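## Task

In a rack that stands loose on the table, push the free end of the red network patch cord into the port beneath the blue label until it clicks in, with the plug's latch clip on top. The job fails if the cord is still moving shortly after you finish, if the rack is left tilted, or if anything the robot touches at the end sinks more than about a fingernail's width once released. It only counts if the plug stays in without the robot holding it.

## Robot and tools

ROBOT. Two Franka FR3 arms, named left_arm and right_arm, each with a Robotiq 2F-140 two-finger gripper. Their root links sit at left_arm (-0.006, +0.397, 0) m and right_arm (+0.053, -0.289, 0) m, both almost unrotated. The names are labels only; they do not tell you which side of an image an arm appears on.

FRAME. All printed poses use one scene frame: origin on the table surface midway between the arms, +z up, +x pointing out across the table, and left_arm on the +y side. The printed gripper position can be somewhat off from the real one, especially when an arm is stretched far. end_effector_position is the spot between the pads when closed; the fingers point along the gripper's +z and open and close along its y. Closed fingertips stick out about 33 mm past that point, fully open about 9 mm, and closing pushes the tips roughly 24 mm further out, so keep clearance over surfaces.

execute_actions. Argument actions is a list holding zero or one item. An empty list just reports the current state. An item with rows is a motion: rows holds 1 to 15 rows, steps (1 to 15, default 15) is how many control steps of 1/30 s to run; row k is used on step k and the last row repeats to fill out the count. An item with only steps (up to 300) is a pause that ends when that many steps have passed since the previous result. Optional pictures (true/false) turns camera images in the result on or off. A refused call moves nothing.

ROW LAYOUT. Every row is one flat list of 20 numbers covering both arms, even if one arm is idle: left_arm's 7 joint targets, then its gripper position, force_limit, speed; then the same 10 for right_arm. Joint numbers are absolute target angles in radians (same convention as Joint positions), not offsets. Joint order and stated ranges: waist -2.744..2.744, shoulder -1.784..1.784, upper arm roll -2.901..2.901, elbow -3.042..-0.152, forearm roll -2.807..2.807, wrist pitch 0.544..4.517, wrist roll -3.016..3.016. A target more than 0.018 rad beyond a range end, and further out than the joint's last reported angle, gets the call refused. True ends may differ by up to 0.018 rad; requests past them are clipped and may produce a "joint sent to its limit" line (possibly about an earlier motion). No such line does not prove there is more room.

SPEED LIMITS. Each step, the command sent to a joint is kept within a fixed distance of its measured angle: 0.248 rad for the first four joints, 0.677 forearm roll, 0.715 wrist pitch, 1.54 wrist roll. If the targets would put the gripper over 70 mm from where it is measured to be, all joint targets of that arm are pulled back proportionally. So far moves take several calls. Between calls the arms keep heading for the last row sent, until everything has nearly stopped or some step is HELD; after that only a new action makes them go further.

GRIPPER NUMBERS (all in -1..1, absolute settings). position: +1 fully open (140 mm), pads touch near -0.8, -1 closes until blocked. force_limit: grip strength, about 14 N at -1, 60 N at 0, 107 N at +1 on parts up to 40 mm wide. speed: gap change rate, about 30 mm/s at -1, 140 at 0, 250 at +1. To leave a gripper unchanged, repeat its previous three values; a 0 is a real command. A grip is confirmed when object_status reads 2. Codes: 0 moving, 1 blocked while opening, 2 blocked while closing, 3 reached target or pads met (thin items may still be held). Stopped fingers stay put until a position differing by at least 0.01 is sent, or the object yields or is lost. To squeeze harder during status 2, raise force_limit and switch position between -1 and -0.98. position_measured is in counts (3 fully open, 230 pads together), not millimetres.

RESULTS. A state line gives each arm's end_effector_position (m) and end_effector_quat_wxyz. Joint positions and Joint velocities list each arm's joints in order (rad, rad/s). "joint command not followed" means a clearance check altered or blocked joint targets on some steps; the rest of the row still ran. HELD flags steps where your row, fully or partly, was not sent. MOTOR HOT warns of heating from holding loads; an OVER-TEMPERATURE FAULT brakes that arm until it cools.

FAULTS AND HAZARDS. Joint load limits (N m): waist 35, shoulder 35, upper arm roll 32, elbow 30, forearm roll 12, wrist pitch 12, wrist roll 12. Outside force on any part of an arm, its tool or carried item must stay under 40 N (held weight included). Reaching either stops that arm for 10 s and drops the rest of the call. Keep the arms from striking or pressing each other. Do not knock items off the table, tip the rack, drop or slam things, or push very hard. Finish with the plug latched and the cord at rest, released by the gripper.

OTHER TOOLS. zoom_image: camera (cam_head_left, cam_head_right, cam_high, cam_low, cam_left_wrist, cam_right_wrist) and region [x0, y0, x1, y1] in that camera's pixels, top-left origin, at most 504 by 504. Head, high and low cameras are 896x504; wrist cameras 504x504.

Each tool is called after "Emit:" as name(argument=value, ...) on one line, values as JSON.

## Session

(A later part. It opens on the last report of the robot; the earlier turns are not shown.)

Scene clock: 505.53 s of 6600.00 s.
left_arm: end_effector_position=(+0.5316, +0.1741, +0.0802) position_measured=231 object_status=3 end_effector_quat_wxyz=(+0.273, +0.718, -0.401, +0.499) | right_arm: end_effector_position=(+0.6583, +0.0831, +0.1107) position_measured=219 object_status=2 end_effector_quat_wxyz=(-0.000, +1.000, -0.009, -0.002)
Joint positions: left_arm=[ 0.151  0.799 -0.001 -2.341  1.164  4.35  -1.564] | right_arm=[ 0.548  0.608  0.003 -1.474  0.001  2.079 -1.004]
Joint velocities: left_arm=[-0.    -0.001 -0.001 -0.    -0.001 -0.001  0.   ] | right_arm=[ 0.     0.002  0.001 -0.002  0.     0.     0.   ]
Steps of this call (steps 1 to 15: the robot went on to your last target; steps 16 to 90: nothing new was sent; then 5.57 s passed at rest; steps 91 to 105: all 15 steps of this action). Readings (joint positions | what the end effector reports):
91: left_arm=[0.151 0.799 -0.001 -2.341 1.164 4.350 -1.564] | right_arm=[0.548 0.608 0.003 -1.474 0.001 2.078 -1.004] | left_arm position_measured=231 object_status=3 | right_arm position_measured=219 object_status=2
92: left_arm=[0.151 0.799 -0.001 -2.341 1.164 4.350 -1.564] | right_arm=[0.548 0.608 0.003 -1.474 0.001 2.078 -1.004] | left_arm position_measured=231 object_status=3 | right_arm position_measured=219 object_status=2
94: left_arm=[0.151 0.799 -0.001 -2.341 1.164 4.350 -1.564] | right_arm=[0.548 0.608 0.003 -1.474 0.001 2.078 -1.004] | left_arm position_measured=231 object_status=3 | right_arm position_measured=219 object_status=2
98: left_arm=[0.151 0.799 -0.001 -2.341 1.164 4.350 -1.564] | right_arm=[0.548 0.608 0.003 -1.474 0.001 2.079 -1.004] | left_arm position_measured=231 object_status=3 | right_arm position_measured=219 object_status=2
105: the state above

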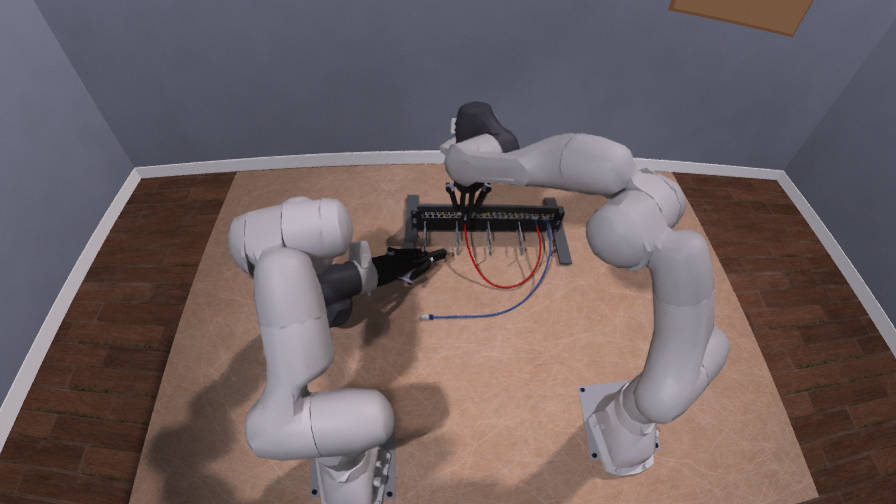

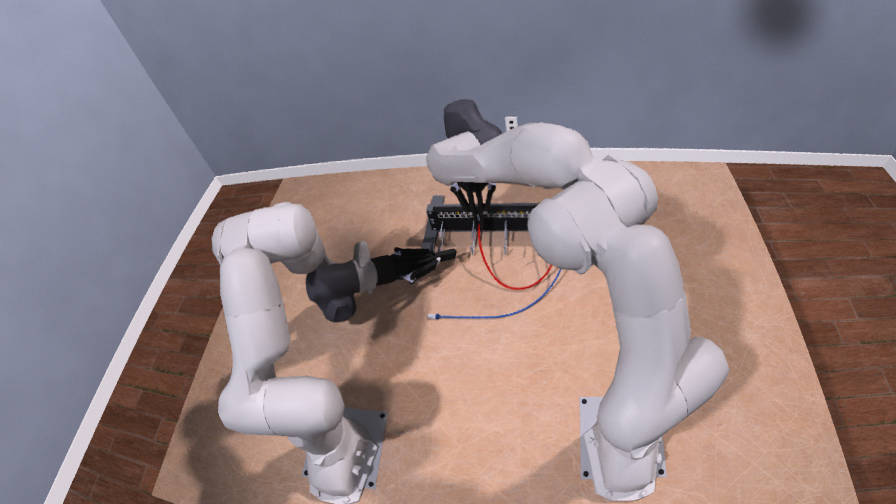

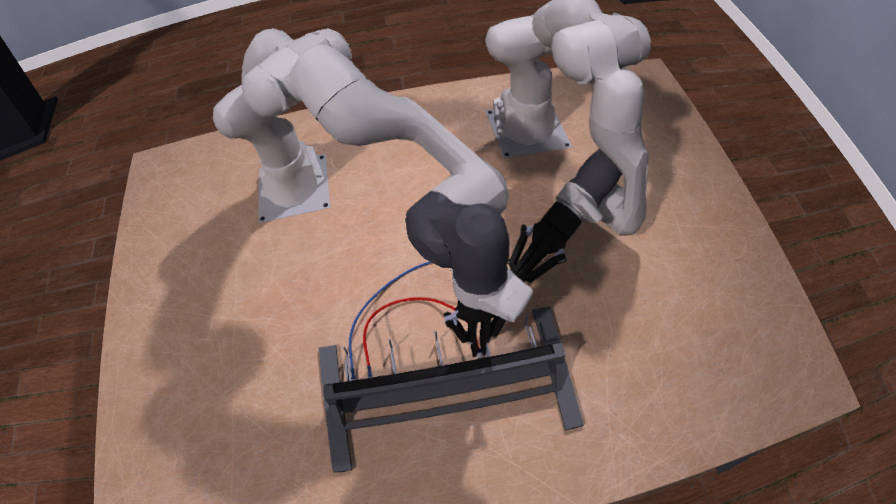

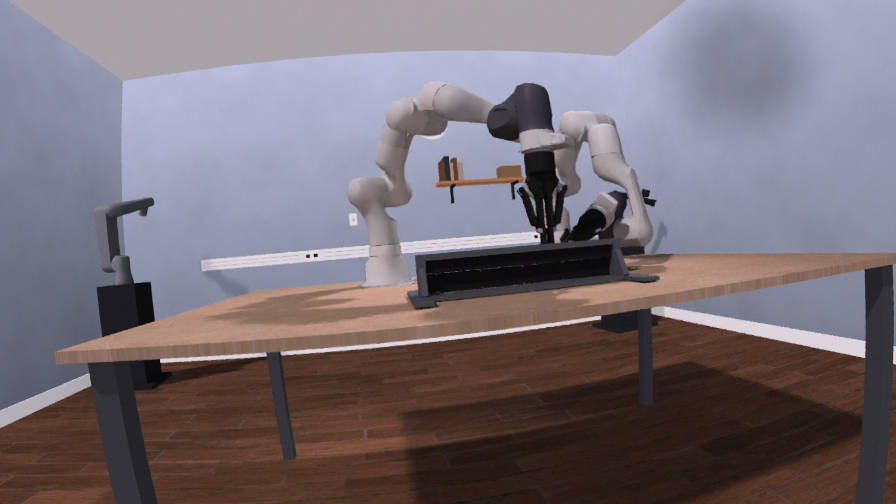

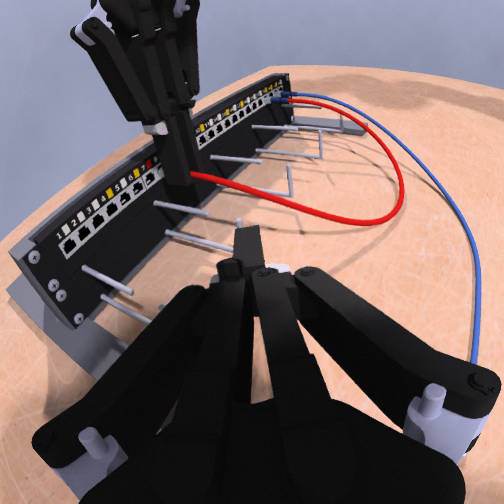

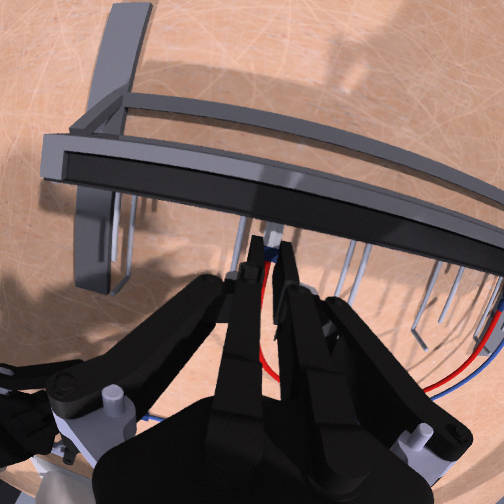

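Emit:
execute_actions(actions=[{"rows":[[0.15,0.80,0,-2.3416,1.16,4.35,-1.571,-1,-0.5,0,0.5440,0.606,-0.002,-1.4700,-0.002,2.092,-1.008,-1,0.6,-0.9],[0.15,0.80,0,-2.3416,1.16,4.35,-1.571,-1,-0.5,0,0.5440,0.604,-0.002,-1.4700,-0.001,2.092,-1.008,-1,0.6,-0.9],[0.15,0.80,0,-2.3416,1.16,4.35,-1.571,-1,-0.5,0,0.5440,0.603,-0.002,-1.4700,0.0,2.092,-1.008,-1,0.6,-0.9],[0.15,0.80,0,-2.3416,1.16,4.35,-1.571,-1,-0.5,0,0.5433,0.6019,-0.002,-1.4721,0.002,2.094,-1.0097,-1,0.6,-0.9],[0.15,0.80,0,-2.3416,1.16,4.35,-1.571,-1,-0.5,0,0.5426,0.6007,-0.002,-1.4742,0.0039,2.096,-1.0113,-1,0.6,-0.9],[0.15,0.80,0,-2.3416,1.16,4.35,-1.571,-1,-0.5,0,0.5418,0.5996,-0.002,-1.4764,0.0059,2.0981,-1.013,-1,0.6,-0.9],[0.15,0.80,0,-2.3416,1.16,4.35,-1.571,-1,-0.5,0,0.5411,0.5985,-0.002,-1.4785,0.0078,2.1001,-1.0147,-1,0.6,-0.9],[0.15,0.80,0,-2.3416,1.16,4.35,-1.571,-1,-0.5,0,0.5404,0.5973,-0.002,-1.4806,0.0098,2.1022,-1.0164,-1,0.6,-0.9],[0.15,0.80,0,-2.3416,1.16,4.35,-1.571,-1,-0.5,0,0.5397,0.5962,-0.002,-1.4827,0.0117,2.1042,-1.018,-1,0.6,-0.9],[0.15,0.80,0,-2.3416,1.16,4.35,-1.571,-1,-0.5,0,0.5390,0.5951,-0.002,-1.4848,0.0137,2.1062,-1.0197,-1,0.6,-0.9],[0.15,0.80,0,-2.3416,1.16,4.35,-1.571,-1,-0.5,0,0.5382,0.5939,-0.002,-1.487,0.0156,2.1082,-1.0214,-1,0.6,-0.9],[0.15,0.80,0,-2.3416,1.16,4.35,-1.571,-1,-0.5,0,0.5375,0.5928,-0.002,-1.4891,0.0176,2.1103,-1.023,-1,0.6,-0.9],[0.15,0.80,0,-2.3416,1.16,4.35,-1.571,-1,-0.5,0,0.5368,0.5917,-0.002,-1.4912,0.0195,2.1123,-1.0247,-1,0.6,-0.9]],"steps":15}], pictures=false)

Emit:
execute_actions(actions=[{"steps":15}], pictures=true)

Emit:
zoom_image(camera="cam_left_wrist", region=[140, 150, 180, 190])

Scene clock: 530.17 s of 6600.00 s.
left_arm: end_effector_position=(+0.5316, +0.1741, +0.0802) position_measured=231 object_status=3 end_effector_quat_wxyz=(+0.273, +0.718, -0.401, +0.499) | right_arm: end_effector_position=(+0.6583, +0.0829, +0.1111) position_measured=219 object_status=2 end_effector_quat_wxyz=(-0.009, +1.000, -0.011, -0.002)
Joint positions: left_arm=[ 0.151  0.799 -0.001 -2.341  1.164  4.35  -1.564] | right_arm=[ 0.542  0.598  0.003 -1.491  0.017  2.095 -1.013]
Joint velocities: left_arm=[-0.001 -0.001 -0.    -0.002 -0.001 -0.    -0.   ] | right_arm=[-0.008 -0.013  0.    -0.027  0.028  0.029 -0.025]
Steps of this call (steps 1 to 15: the robot went on to your last target; steps 16 to 90: nothing new was sent; then 21.13 s passed at rest; steps 91 to 105: all 15 steps of this action). Readings (joint positions | what the end effector reports):
91: left_arm=[0.151 0.799 -0.001 -2.341 1.164 4.350 -1.564] | right_arm=[0.548 0.608 0.003 -1.474 0.001 2.079 -1.004] | left_arm position_measured=231 object_status=3 | right_arm position_measured=219 object_status=2
92: left_arm=[0.151 0.799 -0.001 -2.341 1.164 4.350 -1.564] | right_arm=[0.548 0.608 0.003 -1.474 0.001 2.079 -1.004] | left_arm position_measured=231 object_status=3 | right_arm position_measured=219 object_status=2
94: left_arm=[0.151 0.799 -0.001 -2.341 1.164 4.350 -1.564] | right_arm=[0.548 0.607 0.003 -1.474 0.002 2.079 -1.004] | left_arm position_measured=231 object_status=3 | right_arm position_measured=219 object_status=2
98: left_arm=[0.151 0.799 -0.001 -2.341 1.164 4.350 -1.564] | right_arm=[0.546 0.605 0.003 -1.479 0.006 2.083 -1.006] | left_arm position_measured=231 object_status=3 | right_arm position_measured=219 object_status=2
105: the state above

Scene clock: 530.67 s of 6600.00 s.
left_arm: end_effector_position=(+0.5316, +0.1741, +0.0802) position_measured=231 object_status=3 end_effector_quat_wxyz=(+0.273, +0.718, -0.401, +0.499) | right_arm: end_effector_position=(+0.6584, +0.0828, +0.1110) position_measured=219 object_status=2 end_effector_quat_wxyz=(-0.010, +1.000, -0.010, -0.002)
Joint positions: left_arm=[ 0.151  0.799 -0.001 -2.341  1.164  4.35  -1.564] | right_arm=[ 0.541  0.597  0.003 -1.493  0.02   2.098 -1.018]
Joint velocities: left_arm=[-0.001  0.002 -0.     0.    -0.    -0.002 -0.   ] | right_arm=[ 0.001  0.001  0.     0.001 -0.001 -0.    -0.005]
Steps of this call (steps 1 to 15: the robot went on to your last target). Readings (joint positions | what the end effector reports):
1: left_arm=[0.151 0.799 -0.001 -2.341 1.164 4.350 -1.564] | right_arm=[0.542 0.598 0.003 -1.492 0.018 2.096 -1.013] | left_arm position_measured=231 object_status=3 | right_arm position_measured=219 object_status=2
2: left_arm=[0.151 0.799 -0.001 -2.341 1.164 4.350 -1.564] | right_arm=[0.542 0.598 0.003 -1.492 0.019 2.096 -1.014] | left_arm position_measured=231 object_status=3 | right_arm position_measured=219 object_status=2
4: left_arm=[0.151 0.799 -0.001 -2.341 1.164 4.350 -1.564] | right_arm=[0.542 0.597 0.003 -1.493 0.019 2.097 -1.015] | left_arm position_measured=231 object_status=3 | right_arm position_measured=219 object_status=2
8: left_arm=[0.151 0.799 -0.001 -2.341 1.164 4.350 -1.564] | right_arm=[0.541 0.597 0.003 -1.493 0.020 2.098 -1.017] | left_arm position_measured=231 object_status=3 | right_arm position_measured=219 object_status=2
15: the state above
All arms were judged still, so your last target was given up. Only a new action makes them travel on or press farther. Fingers that are still opening or closing keep moving.

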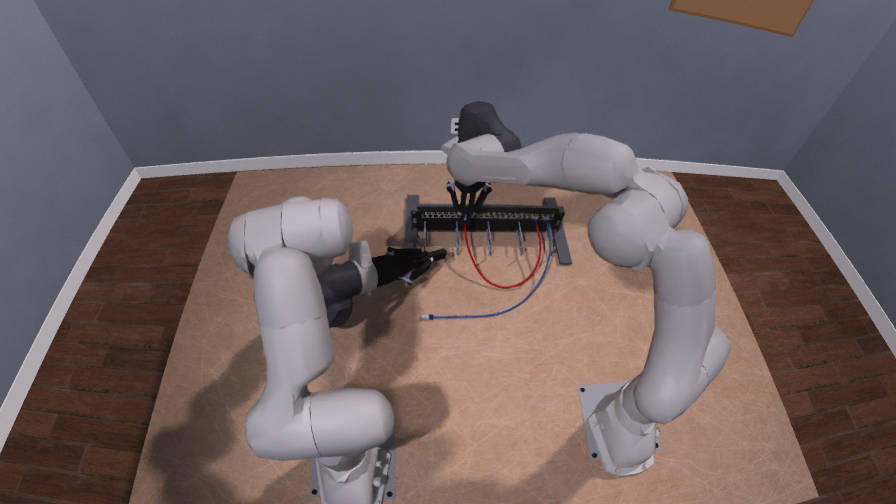

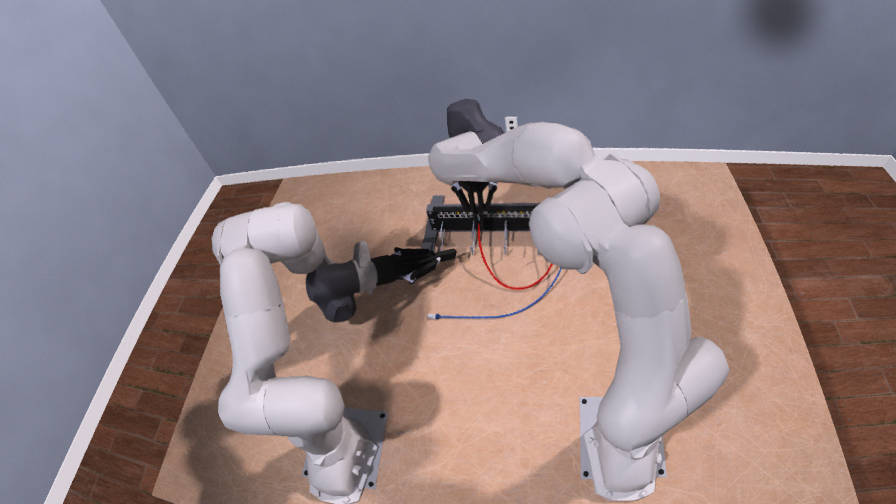

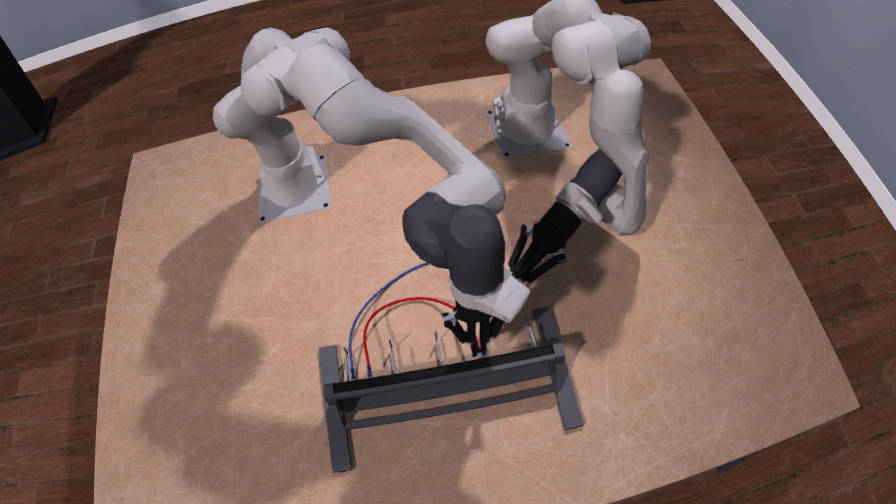

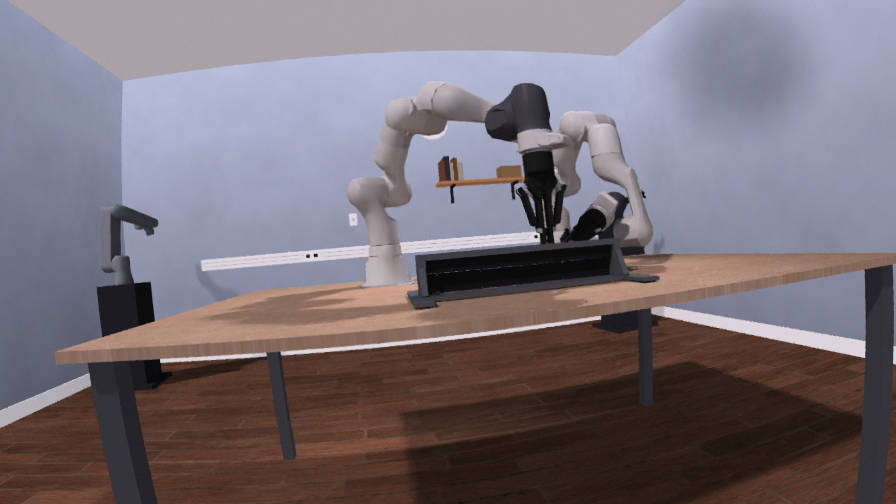

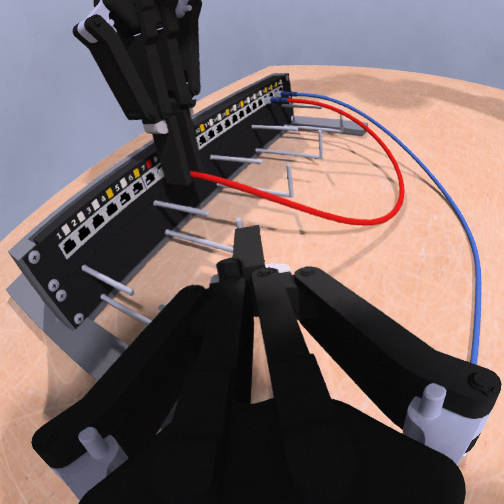

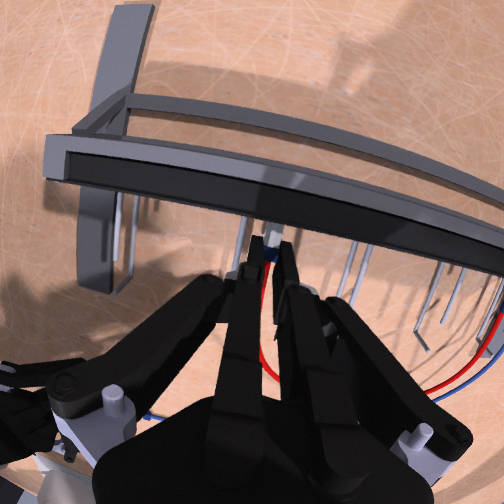

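Region (140, 150, 180, 190) of cam_left_wrist's 504x504 image, scaled by 12.600, with more detail than that image has.

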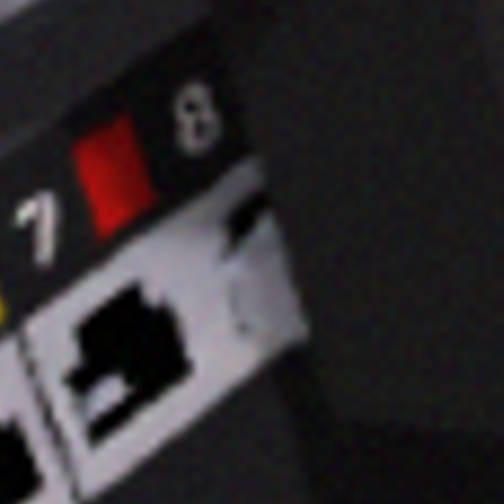

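Emit:
execute_actions(actions=[{"rows":[[0.15,0.80,0,-2.3416,1.16,4.35,-1.571,-1,-0.5,0,0.5363,0.5917,-0.0025,-1.4912,0.018,2.1115,-1.022,-1,0.6,-0.9],[0.15,0.80,0,-2.3416,1.16,4.35,-1.571,-1,-0.5,0,0.5358,0.5917,-0.003,-1.4912,0.017,2.111,-1.022,-1,0.6,-0.9],[0.15,0.80,0,-2.3416,1.16,4.35,-1.571,-1,-0.5,0,0.5353,0.5917,-0.0035,-1.4900,0.016,2.110,-1.022,-1,0.6,-0.9],[0.15,0.80,0,-2.3416,1.16,4.35,-1.571,-1,-0.5,0,0.5348,0.5917,-0.004,-1.4900,0.015,2.109,-1.022,-1,0.6,-0.9],[0.15,0.80,0,-2.3416,1.16,4.35,-1.571,-1,-0.5,0,0.5343,0.5917,-0.0045,-1.4900,0.014,2.108,-1.022,-1,0.6,-0.9]],"steps":15}], pictures=false)

Scene clock: 535.43 s of 6600.00 s.
left_arm: end_effector_position=(+0.5316, +0.1741, +0.0802) position_measured=231 object_status=3 end_effector_quat_wxyz=(+0.273, +0.718, -0.401, +0.499) | right_arm: end_effector_position=(+0.6584, +0.0827, +0.1110) position_measured=219 object_status=2 end_effector_quat_wxyz=(-0.010, +1.000, -0.009, -0.002)
Joint positions: left_arm=[ 0.151  0.799 -0.001 -2.341  1.164  4.35  -1.564] | right_arm=[ 0.541  0.597  0.003 -1.494  0.02   2.098 -1.02 ]
Joint velocities: left_arm=[-0.    -0.     0.    -0.001  0.001 -0.    -0.001] | right_arm=[ 0.001 -0.    -0.001 -0.001 -0.001  0.002  0.002]
Steps of this call (steps 1 to 90: nothing new was sent; then 1.27 s passed at rest; steps 91 to 105: all 15 steps of this action). Readings (joint positions | what the end effector reports):
91: left_arm=[0.151 0.799 -0.001 -2.341 1.164 4.350 -1.564] | right_arm=[0.541 0.597 0.003 -1.494 0.020 2.098 -1.020] | left_arm position_measured=231 object_status=3 | right_arm position_measured=219 object_status=2
92: left_arm=[0.151 0.799 -0.001 -2.341 1.164 4.350 -1.564] | right_arm=[0.541 0.597 0.003 -1.494 0.020 2.098 -1.020] | left_arm position_measured=231 object_status=3 | right_arm position_measured=219 object_status=2
94: left_arm=[0.151 0.799 -0.001 -2.341 1.164 4.350 -1.564] | right_arm=[0.541 0.597 0.003 -1.494 0.020 2.098 -1.020] | left_arm position_measured=231 object_status=3 | right_arm position_measured=219 object_status=2
98: left_arm=[0.151 0.799 -0.001 -2.341 1.164 4.350 -1.564] | right_arm=[0.541 0.597 0.003 -1.494 0.020 2.098 -1.020] | left_arm position_measured=231 object_status=3 | right_arm position_measured=219 object_status=2
105: the state above

Emit:
execute_actions(actions=[{"rows":[[0.15,0.80,0,-2.3416,1.16,4.35,-1.571,-1,-0.5,0,0.5340,0.593,-0.0045,-1.491,0.014,2.106,-1.018,-1,0.6,-0.9],[0.15,0.80,0,-2.3416,1.16,4.35,-1.571,-1,-0.5,0,0.5337,0.594,-0.005,-1.492,0.013,2.105,-1.015,-1,0.6,-0.9],[0.15,0.80,0,-2.3416,1.16,4.35,-1.571,-1,-0.5,0,0.5337,0.594,-0.005,-1.492,0.013,2.104,-1.015,-1,0.6,-0.9],[0.15,0.80,0,-2.3416,1.16,4.35,-1.571,-1,-0.5,0,0.5337,0.594,-0.005,-1.492,0.013,2.103,-1.015,-1,0.6,-0.9],[0.15,0.80,0,-2.3416,1.16,4.35,-1.571,-1,-0.5,0,0.5337,0.594,-0.005,-1.492,0.013,2.102,-1.015,-1,0.6,-0.9]],"steps":15}], pictures=false)

Scene clock: 543.03 s of 6600.00 s.
left_arm: end_effector_position=(+0.5316, +0.1741, +0.0802) position_measured=231 object_status=3 end_effector_quat_wxyz=(+0.273, +0.718, -0.401, +0.499) | right_arm: end_effector_position=(+0.6584, +0.0826, +0.1110) position_measured=219 object_status=2 end_effector_quat_wxyz=(-0.010, +1.000, -0.009, -0.002)
Joint positions: left_arm=[ 0.151  0.799 -0.001 -2.341  1.164  4.35  -1.564] | right_arm=[ 0.541  0.597  0.003 -1.494  0.02   2.098 -1.02 ]
Joint velocities: left_arm=[ 0.     0.     0.001 -0.    -0.    -0.     0.002] | right_arm=[-0.001  0.    -0.    -0.001 -0.    -0.    -0.003]
Steps of this call (steps 1 to 15: the robot went on to your last target; steps 16 to 90: nothing new was sent; then 4.10 s passed at rest; steps 91 to 105: all 15 steps of this action). Readings (joint positions | what the end effector reports):
91: left_arm=[0.151 0.799 -0.001 -2.341 1.164 4.350 -1.564] | right_arm=[0.541 0.597 0.003 -1.494 0.020 2.098 -1.020] | left_arm position_measured=231 object_status=3 | right_arm position_measured=219 object_status=2
92: left_arm=[0.151 0.799 -0.001 -2.341 1.164 4.350 -1.564] | right_arm=[0.541 0.597 0.003 -1.494 0.020 2.098 -1.020] | left_arm position_measured=231 object_status=3 | right_arm position_measured=219 object_status=2
94: left_arm=[0.151 0.799 -0.001 -2.341 1.164 4.350 -1.564] | right_arm=[0.541 0.597 0.003 -1.494 0.020 2.098 -1.020] | left_arm position_measured=231 object_status=3 | right_arm position_measured=219 object_status=2
98: left_arm=[0.151 0.799 -0.001 -2.341 1.164 4.350 -1.564] | right_arm=[0.541 0.597 0.003 -1.494 0.020 2.098 -1.020] | left_arm position_measured=231 object_status=3 | right_arm position_measured=219 object_status=2
105: the state above

Emit:
execute_actions(actions=[{"rows":[[0.15,0.80,0,-2.3416,1.16,4.35,-1.571,-1,-0.5,0,0.5345,0.594,-0.004,-1.491,0.014,2.105,-1.02,-1,0.6,-0.9],[0.15,0.80,0,-2.3416,1.16,4.35,-1.571,-1,-0.5,0,0.5345,0.594,-0.004,-1.490,0.014,2.108,-1.02,-1,0.6,-0.9],[0.15,0.80,0,-2.3416,1.16,4.35,-1.571,-1,-0.5,0,0.5345,0.594,-0.004,-1.489,0.014,2.111,-1.02,-1,0.6,-0.9],[0.15,0.80,0,-2.3416,1.16,4.35,-1.571,-1,-0.5,0,0.5345,0.594,-0.004,-1.488,0.014,2.114,-1.02,-1,0.6,-0.9],[0.15,0.80,0,-2.3416,1.16,4.35,-1.571,-1,-0.5,0,0.5345,0.5935,-0.004,-1.487,0.014,2.117,-1.02,-1,0.6,-0.9],[0.15,0.80,0,-2.3416,1.16,4.35,-1.571,-1,-0.5,0,0.5345,0.593,-0.004,-1.4865,0.014,2.120,-1.02,-1,0.6,-0.9]],"steps":15}], pictures=true)

Emit:
zoom_image(camera="cam_left_wrist", region=[140, 150, 180, 190])

Scene clock: 550.90 s of 6600.00 s.
left_arm: end_effector_position=(+0.5316, +0.1741, +0.0802) position_measured=231 object_status=3 end_effector_quat_wxyz=(+0.273, +0.718, -0.401, +0.499) | right_arm: end_effector_position=(+0.6585, +0.0827, +0.1110) position_measured=219 object_status=2 end_effector_quat_wxyz=(-0.010, +1.000, -0.009, -0.002)
Joint positions: left_arm=[ 0.151  0.799 -0.001 -2.341  1.164  4.35  -1.564] | right_arm=[ 0.541  0.597  0.003 -1.494  0.02   2.098 -1.02 ]
Joint velocities: left_arm=[-0.001  0.    -0.001 -0.     0.001  0.    -0.002] | right_arm=[ 0.    -0.001  0.    -0.     0.    -0.001  0.001]
Steps of this call (steps 1 to 15: the robot went on to your last target; steps 16 to 90: nothing new was sent; then 4.37 s passed at rest; steps 91 to 105: all 15 steps of this action). Readings (joint positions | what the end effector reports):
91: left_arm=[0.151 0.799 -0.001 -2.341 1.164 4.350 -1.564] | right_arm=[0.541 0.597 0.003 -1.494 0.020 2.098 -1.020] | left_arm position_measured=231 object_status=3 | right_arm position_measured=219 object_status=2
92: left_arm=[0.151 0.799 -0.001 -2.341 1.164 4.350 -1.564] | right_arm=[0.541 0.597 0.003 -1.494 0.020 2.098 -1.020] | left_arm position_measured=231 object_status=3 | right_arm position_measured=219 object_status=2
94: left_arm=[0.151 0.799 -0.001 -2.341 1.164 4.350 -1.564] | right_arm=[0.541 0.597 0.003 -1.494 0.020 2.098 -1.020] | left_arm position_measured=231 object_status=3 | right_arm position_measured=219 object_status=2
98: left_arm=[0.151 0.799 -0.001 -2.341 1.164 4.350 -1.564] | right_arm=[0.541 0.597 0.003 -1.494 0.020 2.098 -1.020] | left_arm position_measured=231 object_status=3 | right_arm position_measured=219 object_status=2
105: the state above

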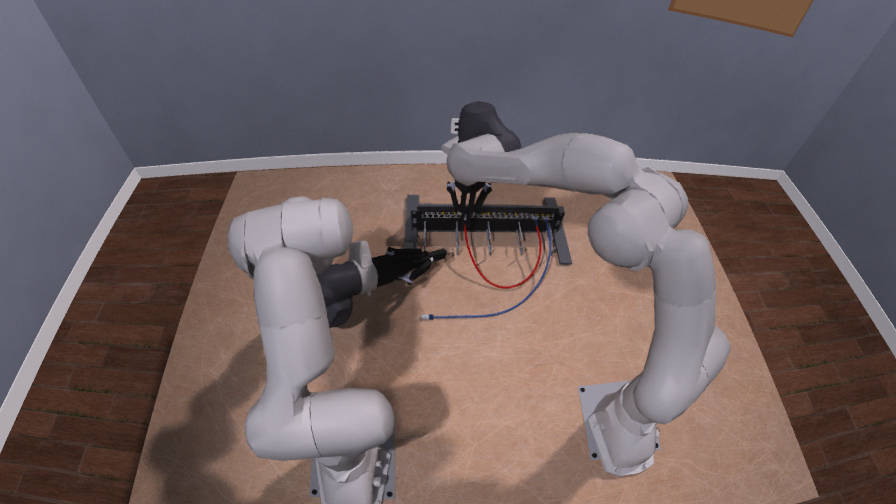

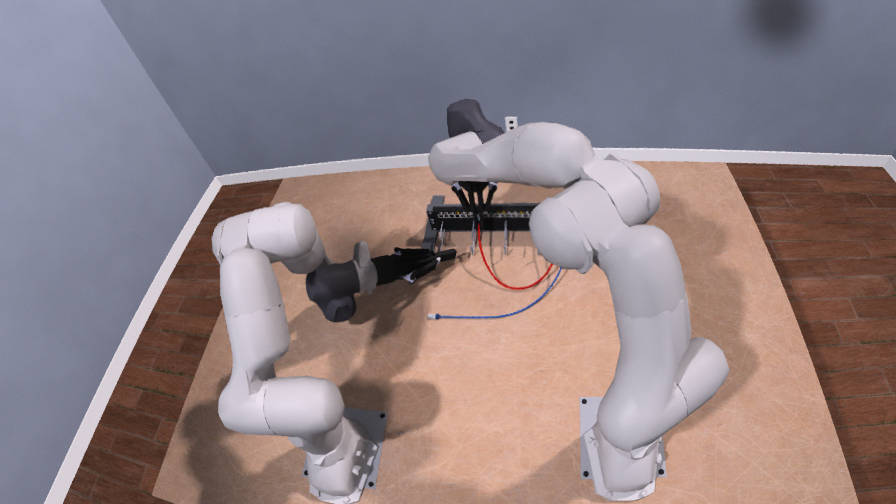

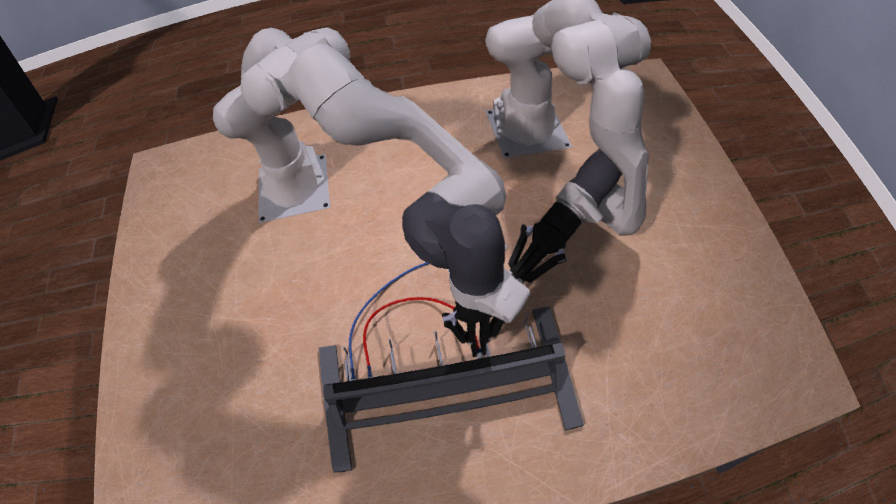

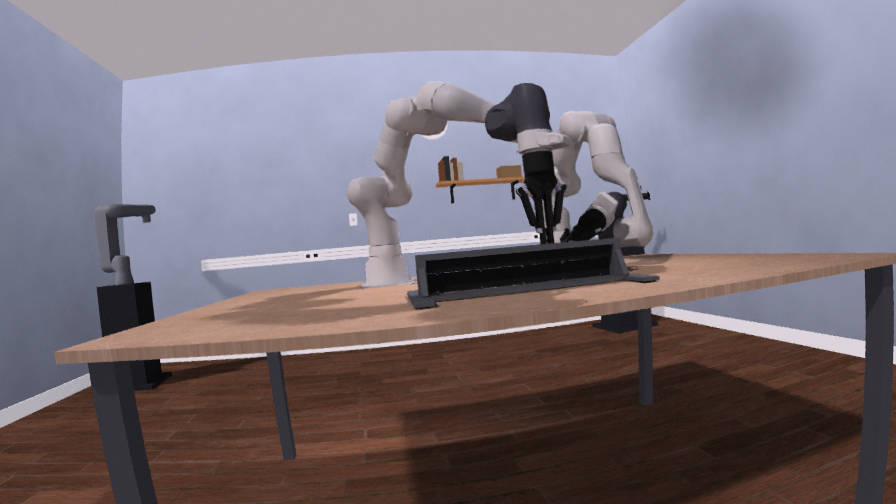

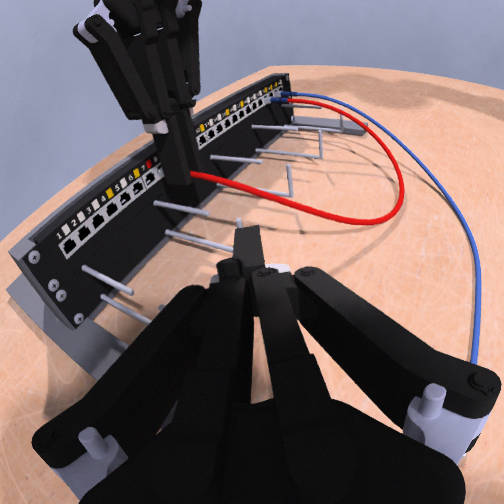

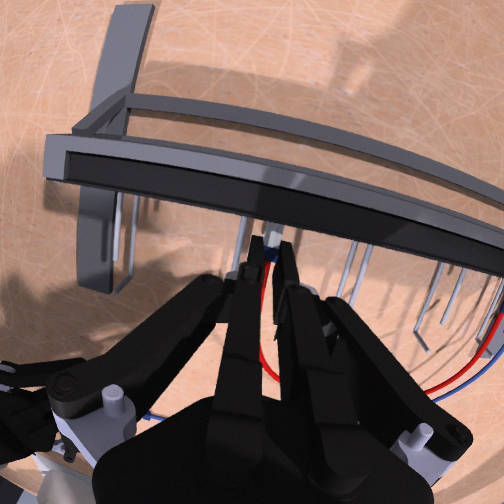

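Region (140, 150, 180, 190) of cam_left_wrist's 504x504 image, scaled by 12.600, with more detail than that image has.

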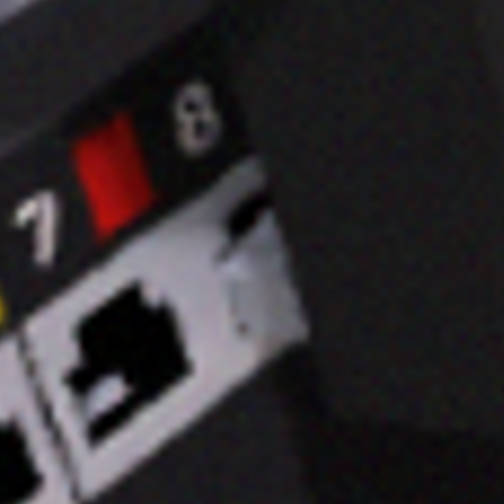

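Emit:
execute_actions(actions=[{"rows":[[0.15,0.80,0,-2.3416,1.16,4.35,-1.571,-1,-0.5,0,0.538,0.595,0.0,-1.491,0.017,2.108,-1.02,-1,0.6,-0.9],[0.15,0.80,0,-2.3416,1.16,4.35,-1.571,-1,-0.5,0,0.541,0.596,0.002,-1.495,0.02,2.100,-1.02,-1,0.6,-0.9],[0.15,0.80,0,-2.3416,1.16,4.35,-1.571,-1,-0.5,0,0.5425,0.592,0.002,-1.500,0.02,2.102,-1.019,-1,0.6,-0.9],[0.15,0.80,0,-2.3416,1.16,4.35,-1.571,-1,-0.5,0,0.5435,0.589,0.002,-1.505,0.02,2.104,-1.018,-1,0.6,-0.9],[0.15,0.80,0,-2.3416,1.16,4.35,-1.571,-1,-0.5,0,0.5443,0.586,0.002,-1.510,0.02,2.106,-1.017,-1,0.6,-0.9],[0.15,0.80,0,-2.3416,1.16,4.35,-1.571,-1,-0.5,0,0.5451,0.583,0.002,-1.515,0.02,2.108,-1.016,-1,0.6,-0.9],[0.15,0.80,0,-2.3416,1.16,4.35,-1.571,-1,-0.5,0,0.5459,0.580,0.002,-1.520,0.02,2.110,-1.015,-1,0.6,-0.9],[0.15,0.80,0,-2.3416,1.16,4.35,-1.571,-1,-0.5,0,0.5467,0.577,0.002,-1.525,0.02,2.112,-1.014,-1,0.6,-0.9],[0.15,0.80,0,-2.3416,1.16,4.35,-1.571,-1,-0.5,0,0.5475,0.574,0.002,-1.530,0.02,2.114,-1.013,-1,0.6,-0.9],[0.15,0.80,0,-2.3416,1.16,4.35,-1.571,-1,-0.5,0,0.5483,0.571,0.002,-1.535,0.02,2.116,-1.012,-1,0.6,-0.9]],"steps":15}], pictures=true)

Emit:
zoom_image(camera="cam_left_wrist", region=[140, 150, 190, 200])

Scene clock: 577.17 s of 6600.00 s.
left_arm: end_effector_position=(+0.5316, +0.1741, +0.0802) position_measured=231 object_status=3 end_effector_quat_wxyz=(+0.273, +0.718, -0.401, +0.499) | right_arm: end_effector_position=(+0.6501, +0.0824, +0.1113) position_measured=219 object_status=2 end_effector_quat_wxyz=(-0.010, +1.000, -0.007, -0.002)
Joint positions: left_arm=[ 0.151  0.799 -0.001 -2.341  1.164  4.35  -1.564] | right_arm=[ 0.547  0.574  0.003 -1.531  0.02   2.111 -1.018]
Joint velocities: left_arm=[-0.001  0.001 -0.001  0.     0.001  0.     0.001] | right_arm=[ 0.001 -0.011  0.    -0.016  0.     0.016  0.006]
Steps of this call (steps 1 to 15: the robot went on to your last target; steps 16 to 90: nothing new was sent; then 22.77 s passed at rest; steps 91 to 105: all 15 steps of this action). Readings (joint positions | what the end effector reports):
91: left_arm=[0.151 0.799 -0.001 -2.341 1.164 4.350 -1.564] | right_arm=[0.541 0.597 0.003 -1.494 0.020 2.098 -1.020] | left_arm position_measured=231 object_status=3 | right_arm position_measured=219 object_status=2
92: left_arm=[0.151 0.799 -0.001 -2.341 1.164 4.350 -1.564] | right_arm=[0.541 0.597 0.003 -1.494 0.020 2.098 -1.020] | left_arm position_measured=231 object_status=3 | right_arm position_measured=219 object_status=2
94: left_arm=[0.151 0.799 -0.001 -2.341 1.164 4.350 -1.564] | right_arm=[0.541 0.595 0.003 -1.497 0.020 2.099 -1.020] | left_arm position_measured=231 object_status=3 | right_arm position_measured=219 object_status=2
98: left_arm=[0.151 0.799 -0.001 -2.341 1.164 4.350 -1.564] | right_arm=[0.543 0.585 0.003 -1.513 0.020 2.103 -1.019] | left_arm position_measured=231 object_status=3 | right_arm position_measured=219 object_status=2
105: the state above

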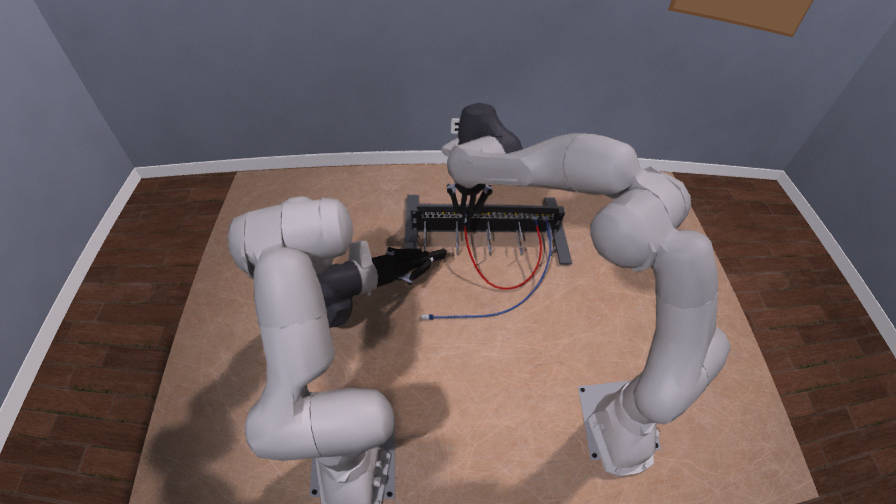

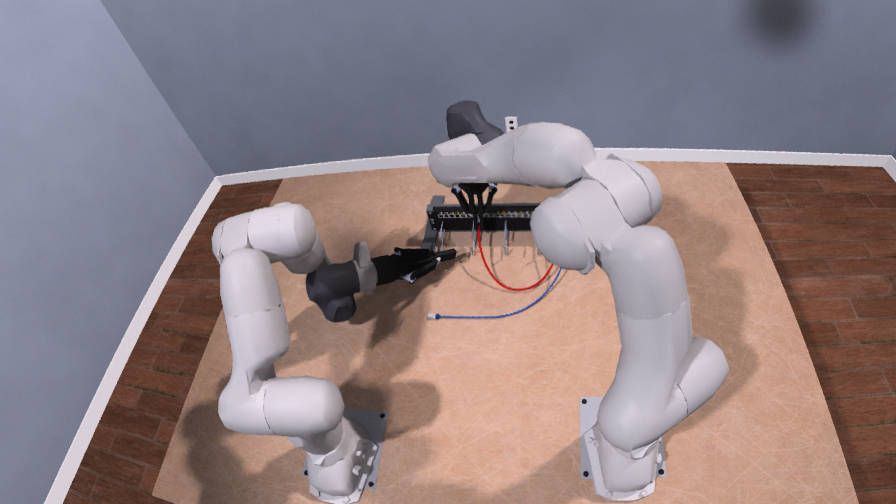

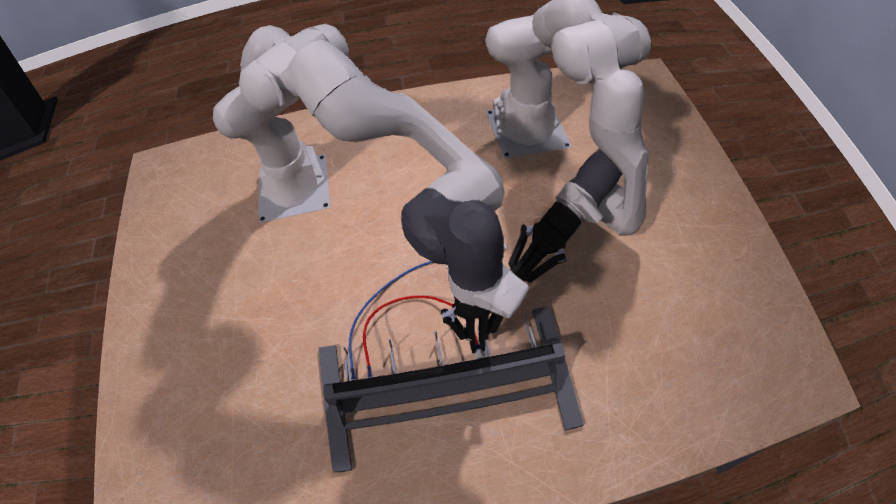

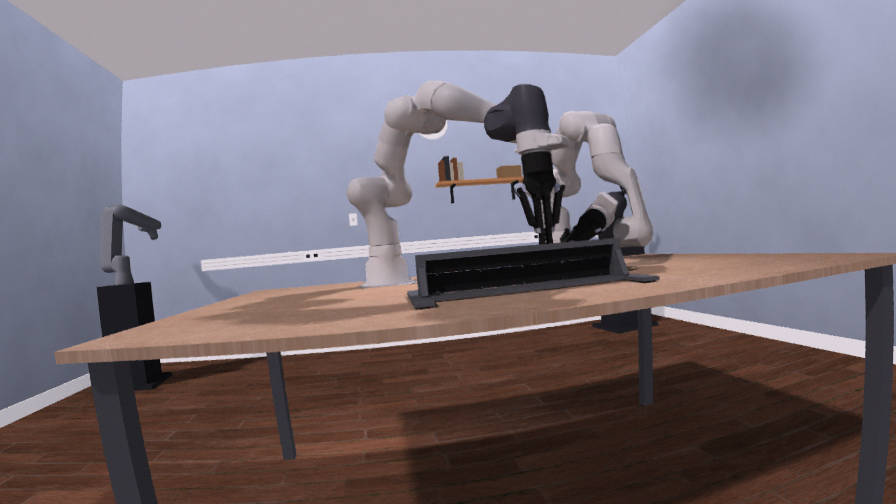

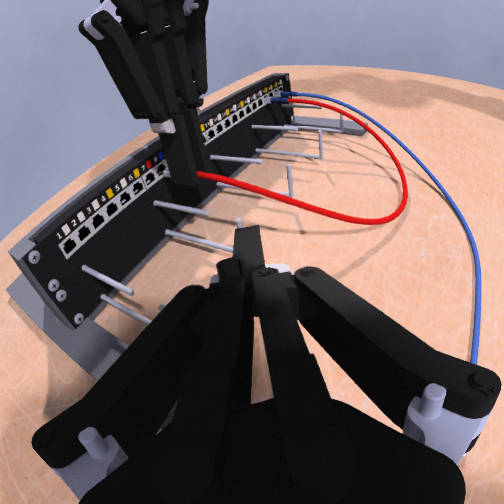

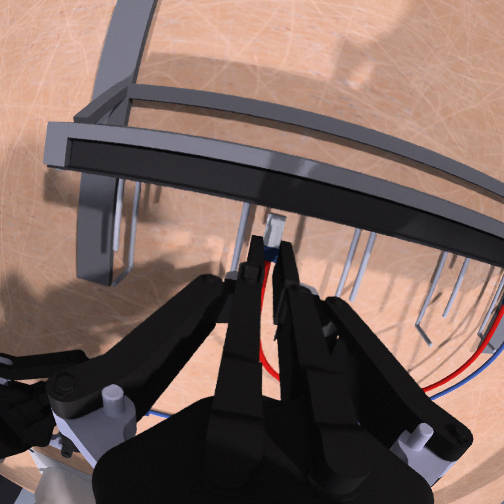

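Region (140, 150, 190, 200) of cam_left_wrist's 504x504 image, scaled by 10.080, with more detail than that image has.

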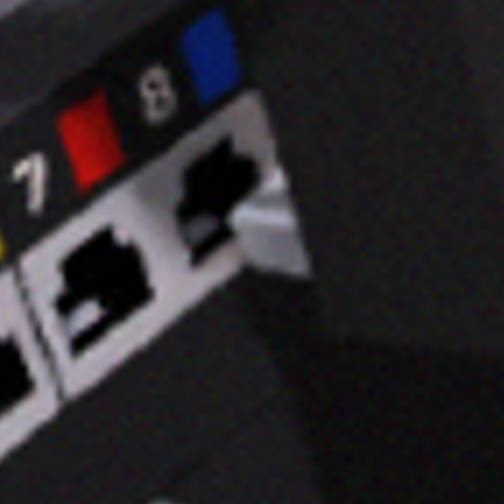

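Emit:
zoom_image(camera="cam_right_wrist", region=[245, 195, 305, 255])

Region (245, 195, 305, 255) of cam_right_wrist's 504x504 image, scaled by 8.400, with more detail than that image has.

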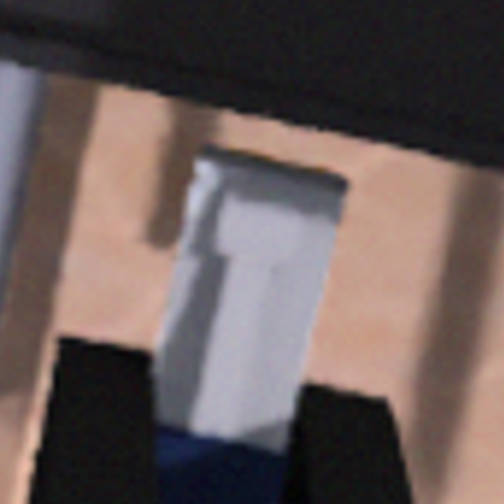

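Emit:
execute_actions(actions=[{"rows":[[0.15,0.80,0,-2.3416,1.16,4.35,-1.571,-1,-0.5,0,0.5497,0.5736,0.001,-1.5305,0.016,2.112,-1.009,-1,0.6,-0.9],[0.15,0.80,0,-2.3416,1.16,4.35,-1.571,-1,-0.5,0,0.5511,0.5762,0.0,-1.526,0.012,2.1085,-1.006,-1,0.6,-0.9],[0.15,0.80,0,-2.3416,1.16,4.35,-1.571,-1,-0.5,0,0.5525,0.5788,0.0,-1.5215,0.008,2.105,-1.003,-1,0.6,-0.9],[0.15,0.80,0,-2.3416,1.16,4.35,-1.571,-1,-0.5,0,0.5539,0.5814,0.0,-1.517,0.004,2.1015,-1.000,-1,0.6,-0.9],[0.15,0.80,0,-2.3416,1.16,4.35,-1.571,-1,-0.5,0,0.5553,0.584,0.0,-1.5125,0.0,2.098,-0.997,-1,0.6,-0.9],[0.15,0.80,0,-2.3416,1.16,4.35,-1.571,-1,-0.5,0,0.5567,0.5866,0.0,-1.508,-0.004,2.0945,-0.994,-1,0.6,-0.9],[0.15,0.80,0,-2.3416,1.16,4.35,-1.571,-1,-0.5,0,0.5581,0.5892,0.0,-1.5035,-0.008,2.091,-0.991,-1,0.6,-0.9],[0.15,0.80,0,-2.3416,1.16,4.35,-1.571,-1,-0.5,0,0.5595,0.5918,0.0,-1.499,-0.012,2.0875,-0.988,-1,0.6,-0.9],[0.15,0.80,0,-2.3416,1.16,4.35,-1.571,-1,-0.5,0,0.5609,0.5944,0.0,-1.4945,-0.016,2.084,-0.985,-1,0.6,-0.9],[0.15,0.80,0,-2.3416,1.16,4.35,-1.571,-1,-0.5,0,0.5623,0.597,0.0,-1.490,-0.021,2.0805,-0.982,-1,0.6,-0.9],[0.15,0.80,0,-2.3416,1.16,4.35,-1.571,-1,-0.5,0,0.5623,0.597,0.0,-1.490,-0.021,2.077,-0.982,-1,0.6,-0.9]],"steps":15}], pictures=false)

Emit:
execute_actions(actions=[{"rows":[[0.15,0.80,0,-2.3416,1.16,4.35,-1.571,-1,-0.5,0,0.5623,0.597,0.0,-1.490,-0.021,2.077,-0.982,-1,0.6,-0.9],[0.15,0.80,0,-2.3416,1.16,4.35,-1.571,-1,-0.5,0,0.5623,0.597,0.0,-1.490,-0.021,2.077,-0.982,-1,0.6,-0.9],[0.15,0.80,0,-2.3416,1.16,4.35,-1.571,-1,-0.5,0,0.561,0.5985,0.0,-1.488,-0.021,2.076,-0.982,-1,0.6,-0.9],[0.15,0.80,0,-2.3416,1.16,4.35,-1.571,-1,-0.5,0,0.560,0.600,0.0,-1.4855,-0.021,2.075,-0.982,-1,0.6,-0.9],[0.15,0.80,0,-2.3416,1.16,4.35,-1.571,-1,-0.5,0,0.559,0.6013,0.0,-1.4833,-0.021,2.074,-0.982,-1,0.6,-0.9],[0.15,0.80,0,-2.3416,1.16,4.35,-1.571,-1,-0.5,0,0.5581,0.6026,0.0,-1.4811,-0.021,2.0727,-0.982,-1,0.6,-0.9]],"steps":15}], pictures=false)

Scene clock: 603.27 s of 6600.00 s.
left_arm: end_effector_position=(+0.5316, +0.1741, +0.0802) position_measured=231 object_status=3 end_effector_quat_wxyz=(+0.273, +0.718, -0.401, +0.499) | right_arm: end_effector_position=(+0.6530, +0.0853, +0.1116) position_measured=219 object_status=2 end_effector_quat_wxyz=(+0.006, +1.000, -0.002, +0.002)
Joint positions: left_arm=[ 0.151  0.799 -0.001 -2.341  1.164  4.35  -1.564] | right_arm=[ 0.561  0.595  0.002 -1.494 -0.016  2.086 -0.996]
Joint velocities: left_arm=[ 0.001  0.001  0.001 -0.001  0.    -0.001  0.   ] | right_arm=[ 0.003  0.01   0.     0.013 -0.027 -0.039  0.034]
Steps of this call (steps 1 to 15: the robot went on to your last target; steps 16 to 90: nothing new was sent; then 22.60 s passed at rest; steps 91 to 105: all 15 steps of this action). Readings (joint positions | what the end effector reports):
91: left_arm=[0.151 0.799 -0.001 -2.341 1.164 4.350 -1.564] | right_arm=[0.547 0.573 0.003 -1.533 0.020 2.114 -1.016] | left_arm position_measured=231 object_status=3 | right_arm position_measured=219 object_status=2
92: left_arm=[0.151 0.799 -0.001 -2.341 1.164 4.350 -1.564] | right_arm=[0.548 0.574 0.003 -1.532 0.019 2.113 -1.015] | left_arm position_measured=231 object_status=3 | right_arm position_measured=219 object_status=2
94: left_arm=[0.151 0.799 -0.001 -2.341 1.164 4.350 -1.564] | right_arm=[0.549 0.576 0.002 -1.526 0.014 2.111 -1.014] | left_arm position_measured=231 object_status=3 | right_arm position_measured=219 object_status=2
98: left_arm=[0.151 0.799 -0.001 -2.341 1.164 4.350 -1.564] | right_arm=[0.555 0.584 0.002 -1.510 0.001 2.102 -1.008] | left_arm position_measured=231 object_status=3 | right_arm position_measured=219 object_status=2
105: the state above

Scene clock: 603.77 s of 6600.00 s.
left_arm: end_effector_position=(+0.5316, +0.1741, +0.0802) position_measured=231 object_status=3 end_effector_quat_wxyz=(+0.273, +0.718, -0.401, +0.499) | right_arm: end_effector_position=(+0.6539, +0.0835, +0.1111) position_measured=219 object_status=2 end_effector_quat_wxyz=(+0.009, +1.000, -0.007, +0.001)
Joint positions: left_arm=[ 0.151  0.799 -0.001 -2.341  1.164  4.35  -1.564] | right_arm=[ 0.56   0.601  0.002 -1.484 -0.019  2.076 -0.988]
Joint velocities: left_arm=[ 0.    -0.001 -0.001  0.001  0.     0.    -0.   ] | right_arm=[-0.001  0.     0.001  0.002 -0.001 -0.004  0.008]
Steps of this call (steps 1 to 15: all 15 steps of this action). Readings (joint positions | what the end effector reports):
1: left_arm=[0.151 0.799 -0.001 -2.341 1.164 4.350 -1.564] | right_arm=[0.561 0.595 0.002 -1.493 -0.016 2.085 -0.995] | left_arm position_measured=231 object_status=3 | right_arm position_measured=219 object_status=2
2: left_arm=[0.151 0.799 -0.001 -2.341 1.164 4.350 -1.564] | right_arm=[0.561 0.595 0.002 -1.493 -0.017 2.084 -0.994] | left_arm position_measured=231 object_status=3 | right_arm position_measured=219 object_status=2
4: left_arm=[0.151 0.799 -0.001 -2.341 1.164 4.350 -1.564] | right_arm=[0.561 0.596 0.002 -1.491 -0.018 2.082 -0.993] | left_arm position_measured=231 object_status=3 | right_arm position_measured=219 object_status=2
8: left_arm=[0.151 0.799 -0.001 -2.341 1.164 4.350 -1.564] | right_arm=[0.560 0.600 0.002 -1.485 -0.019 2.078 -0.991] | left_arm position_measured=231 object_status=3 | right_arm position_measured=219 object_status=2
15: the state above


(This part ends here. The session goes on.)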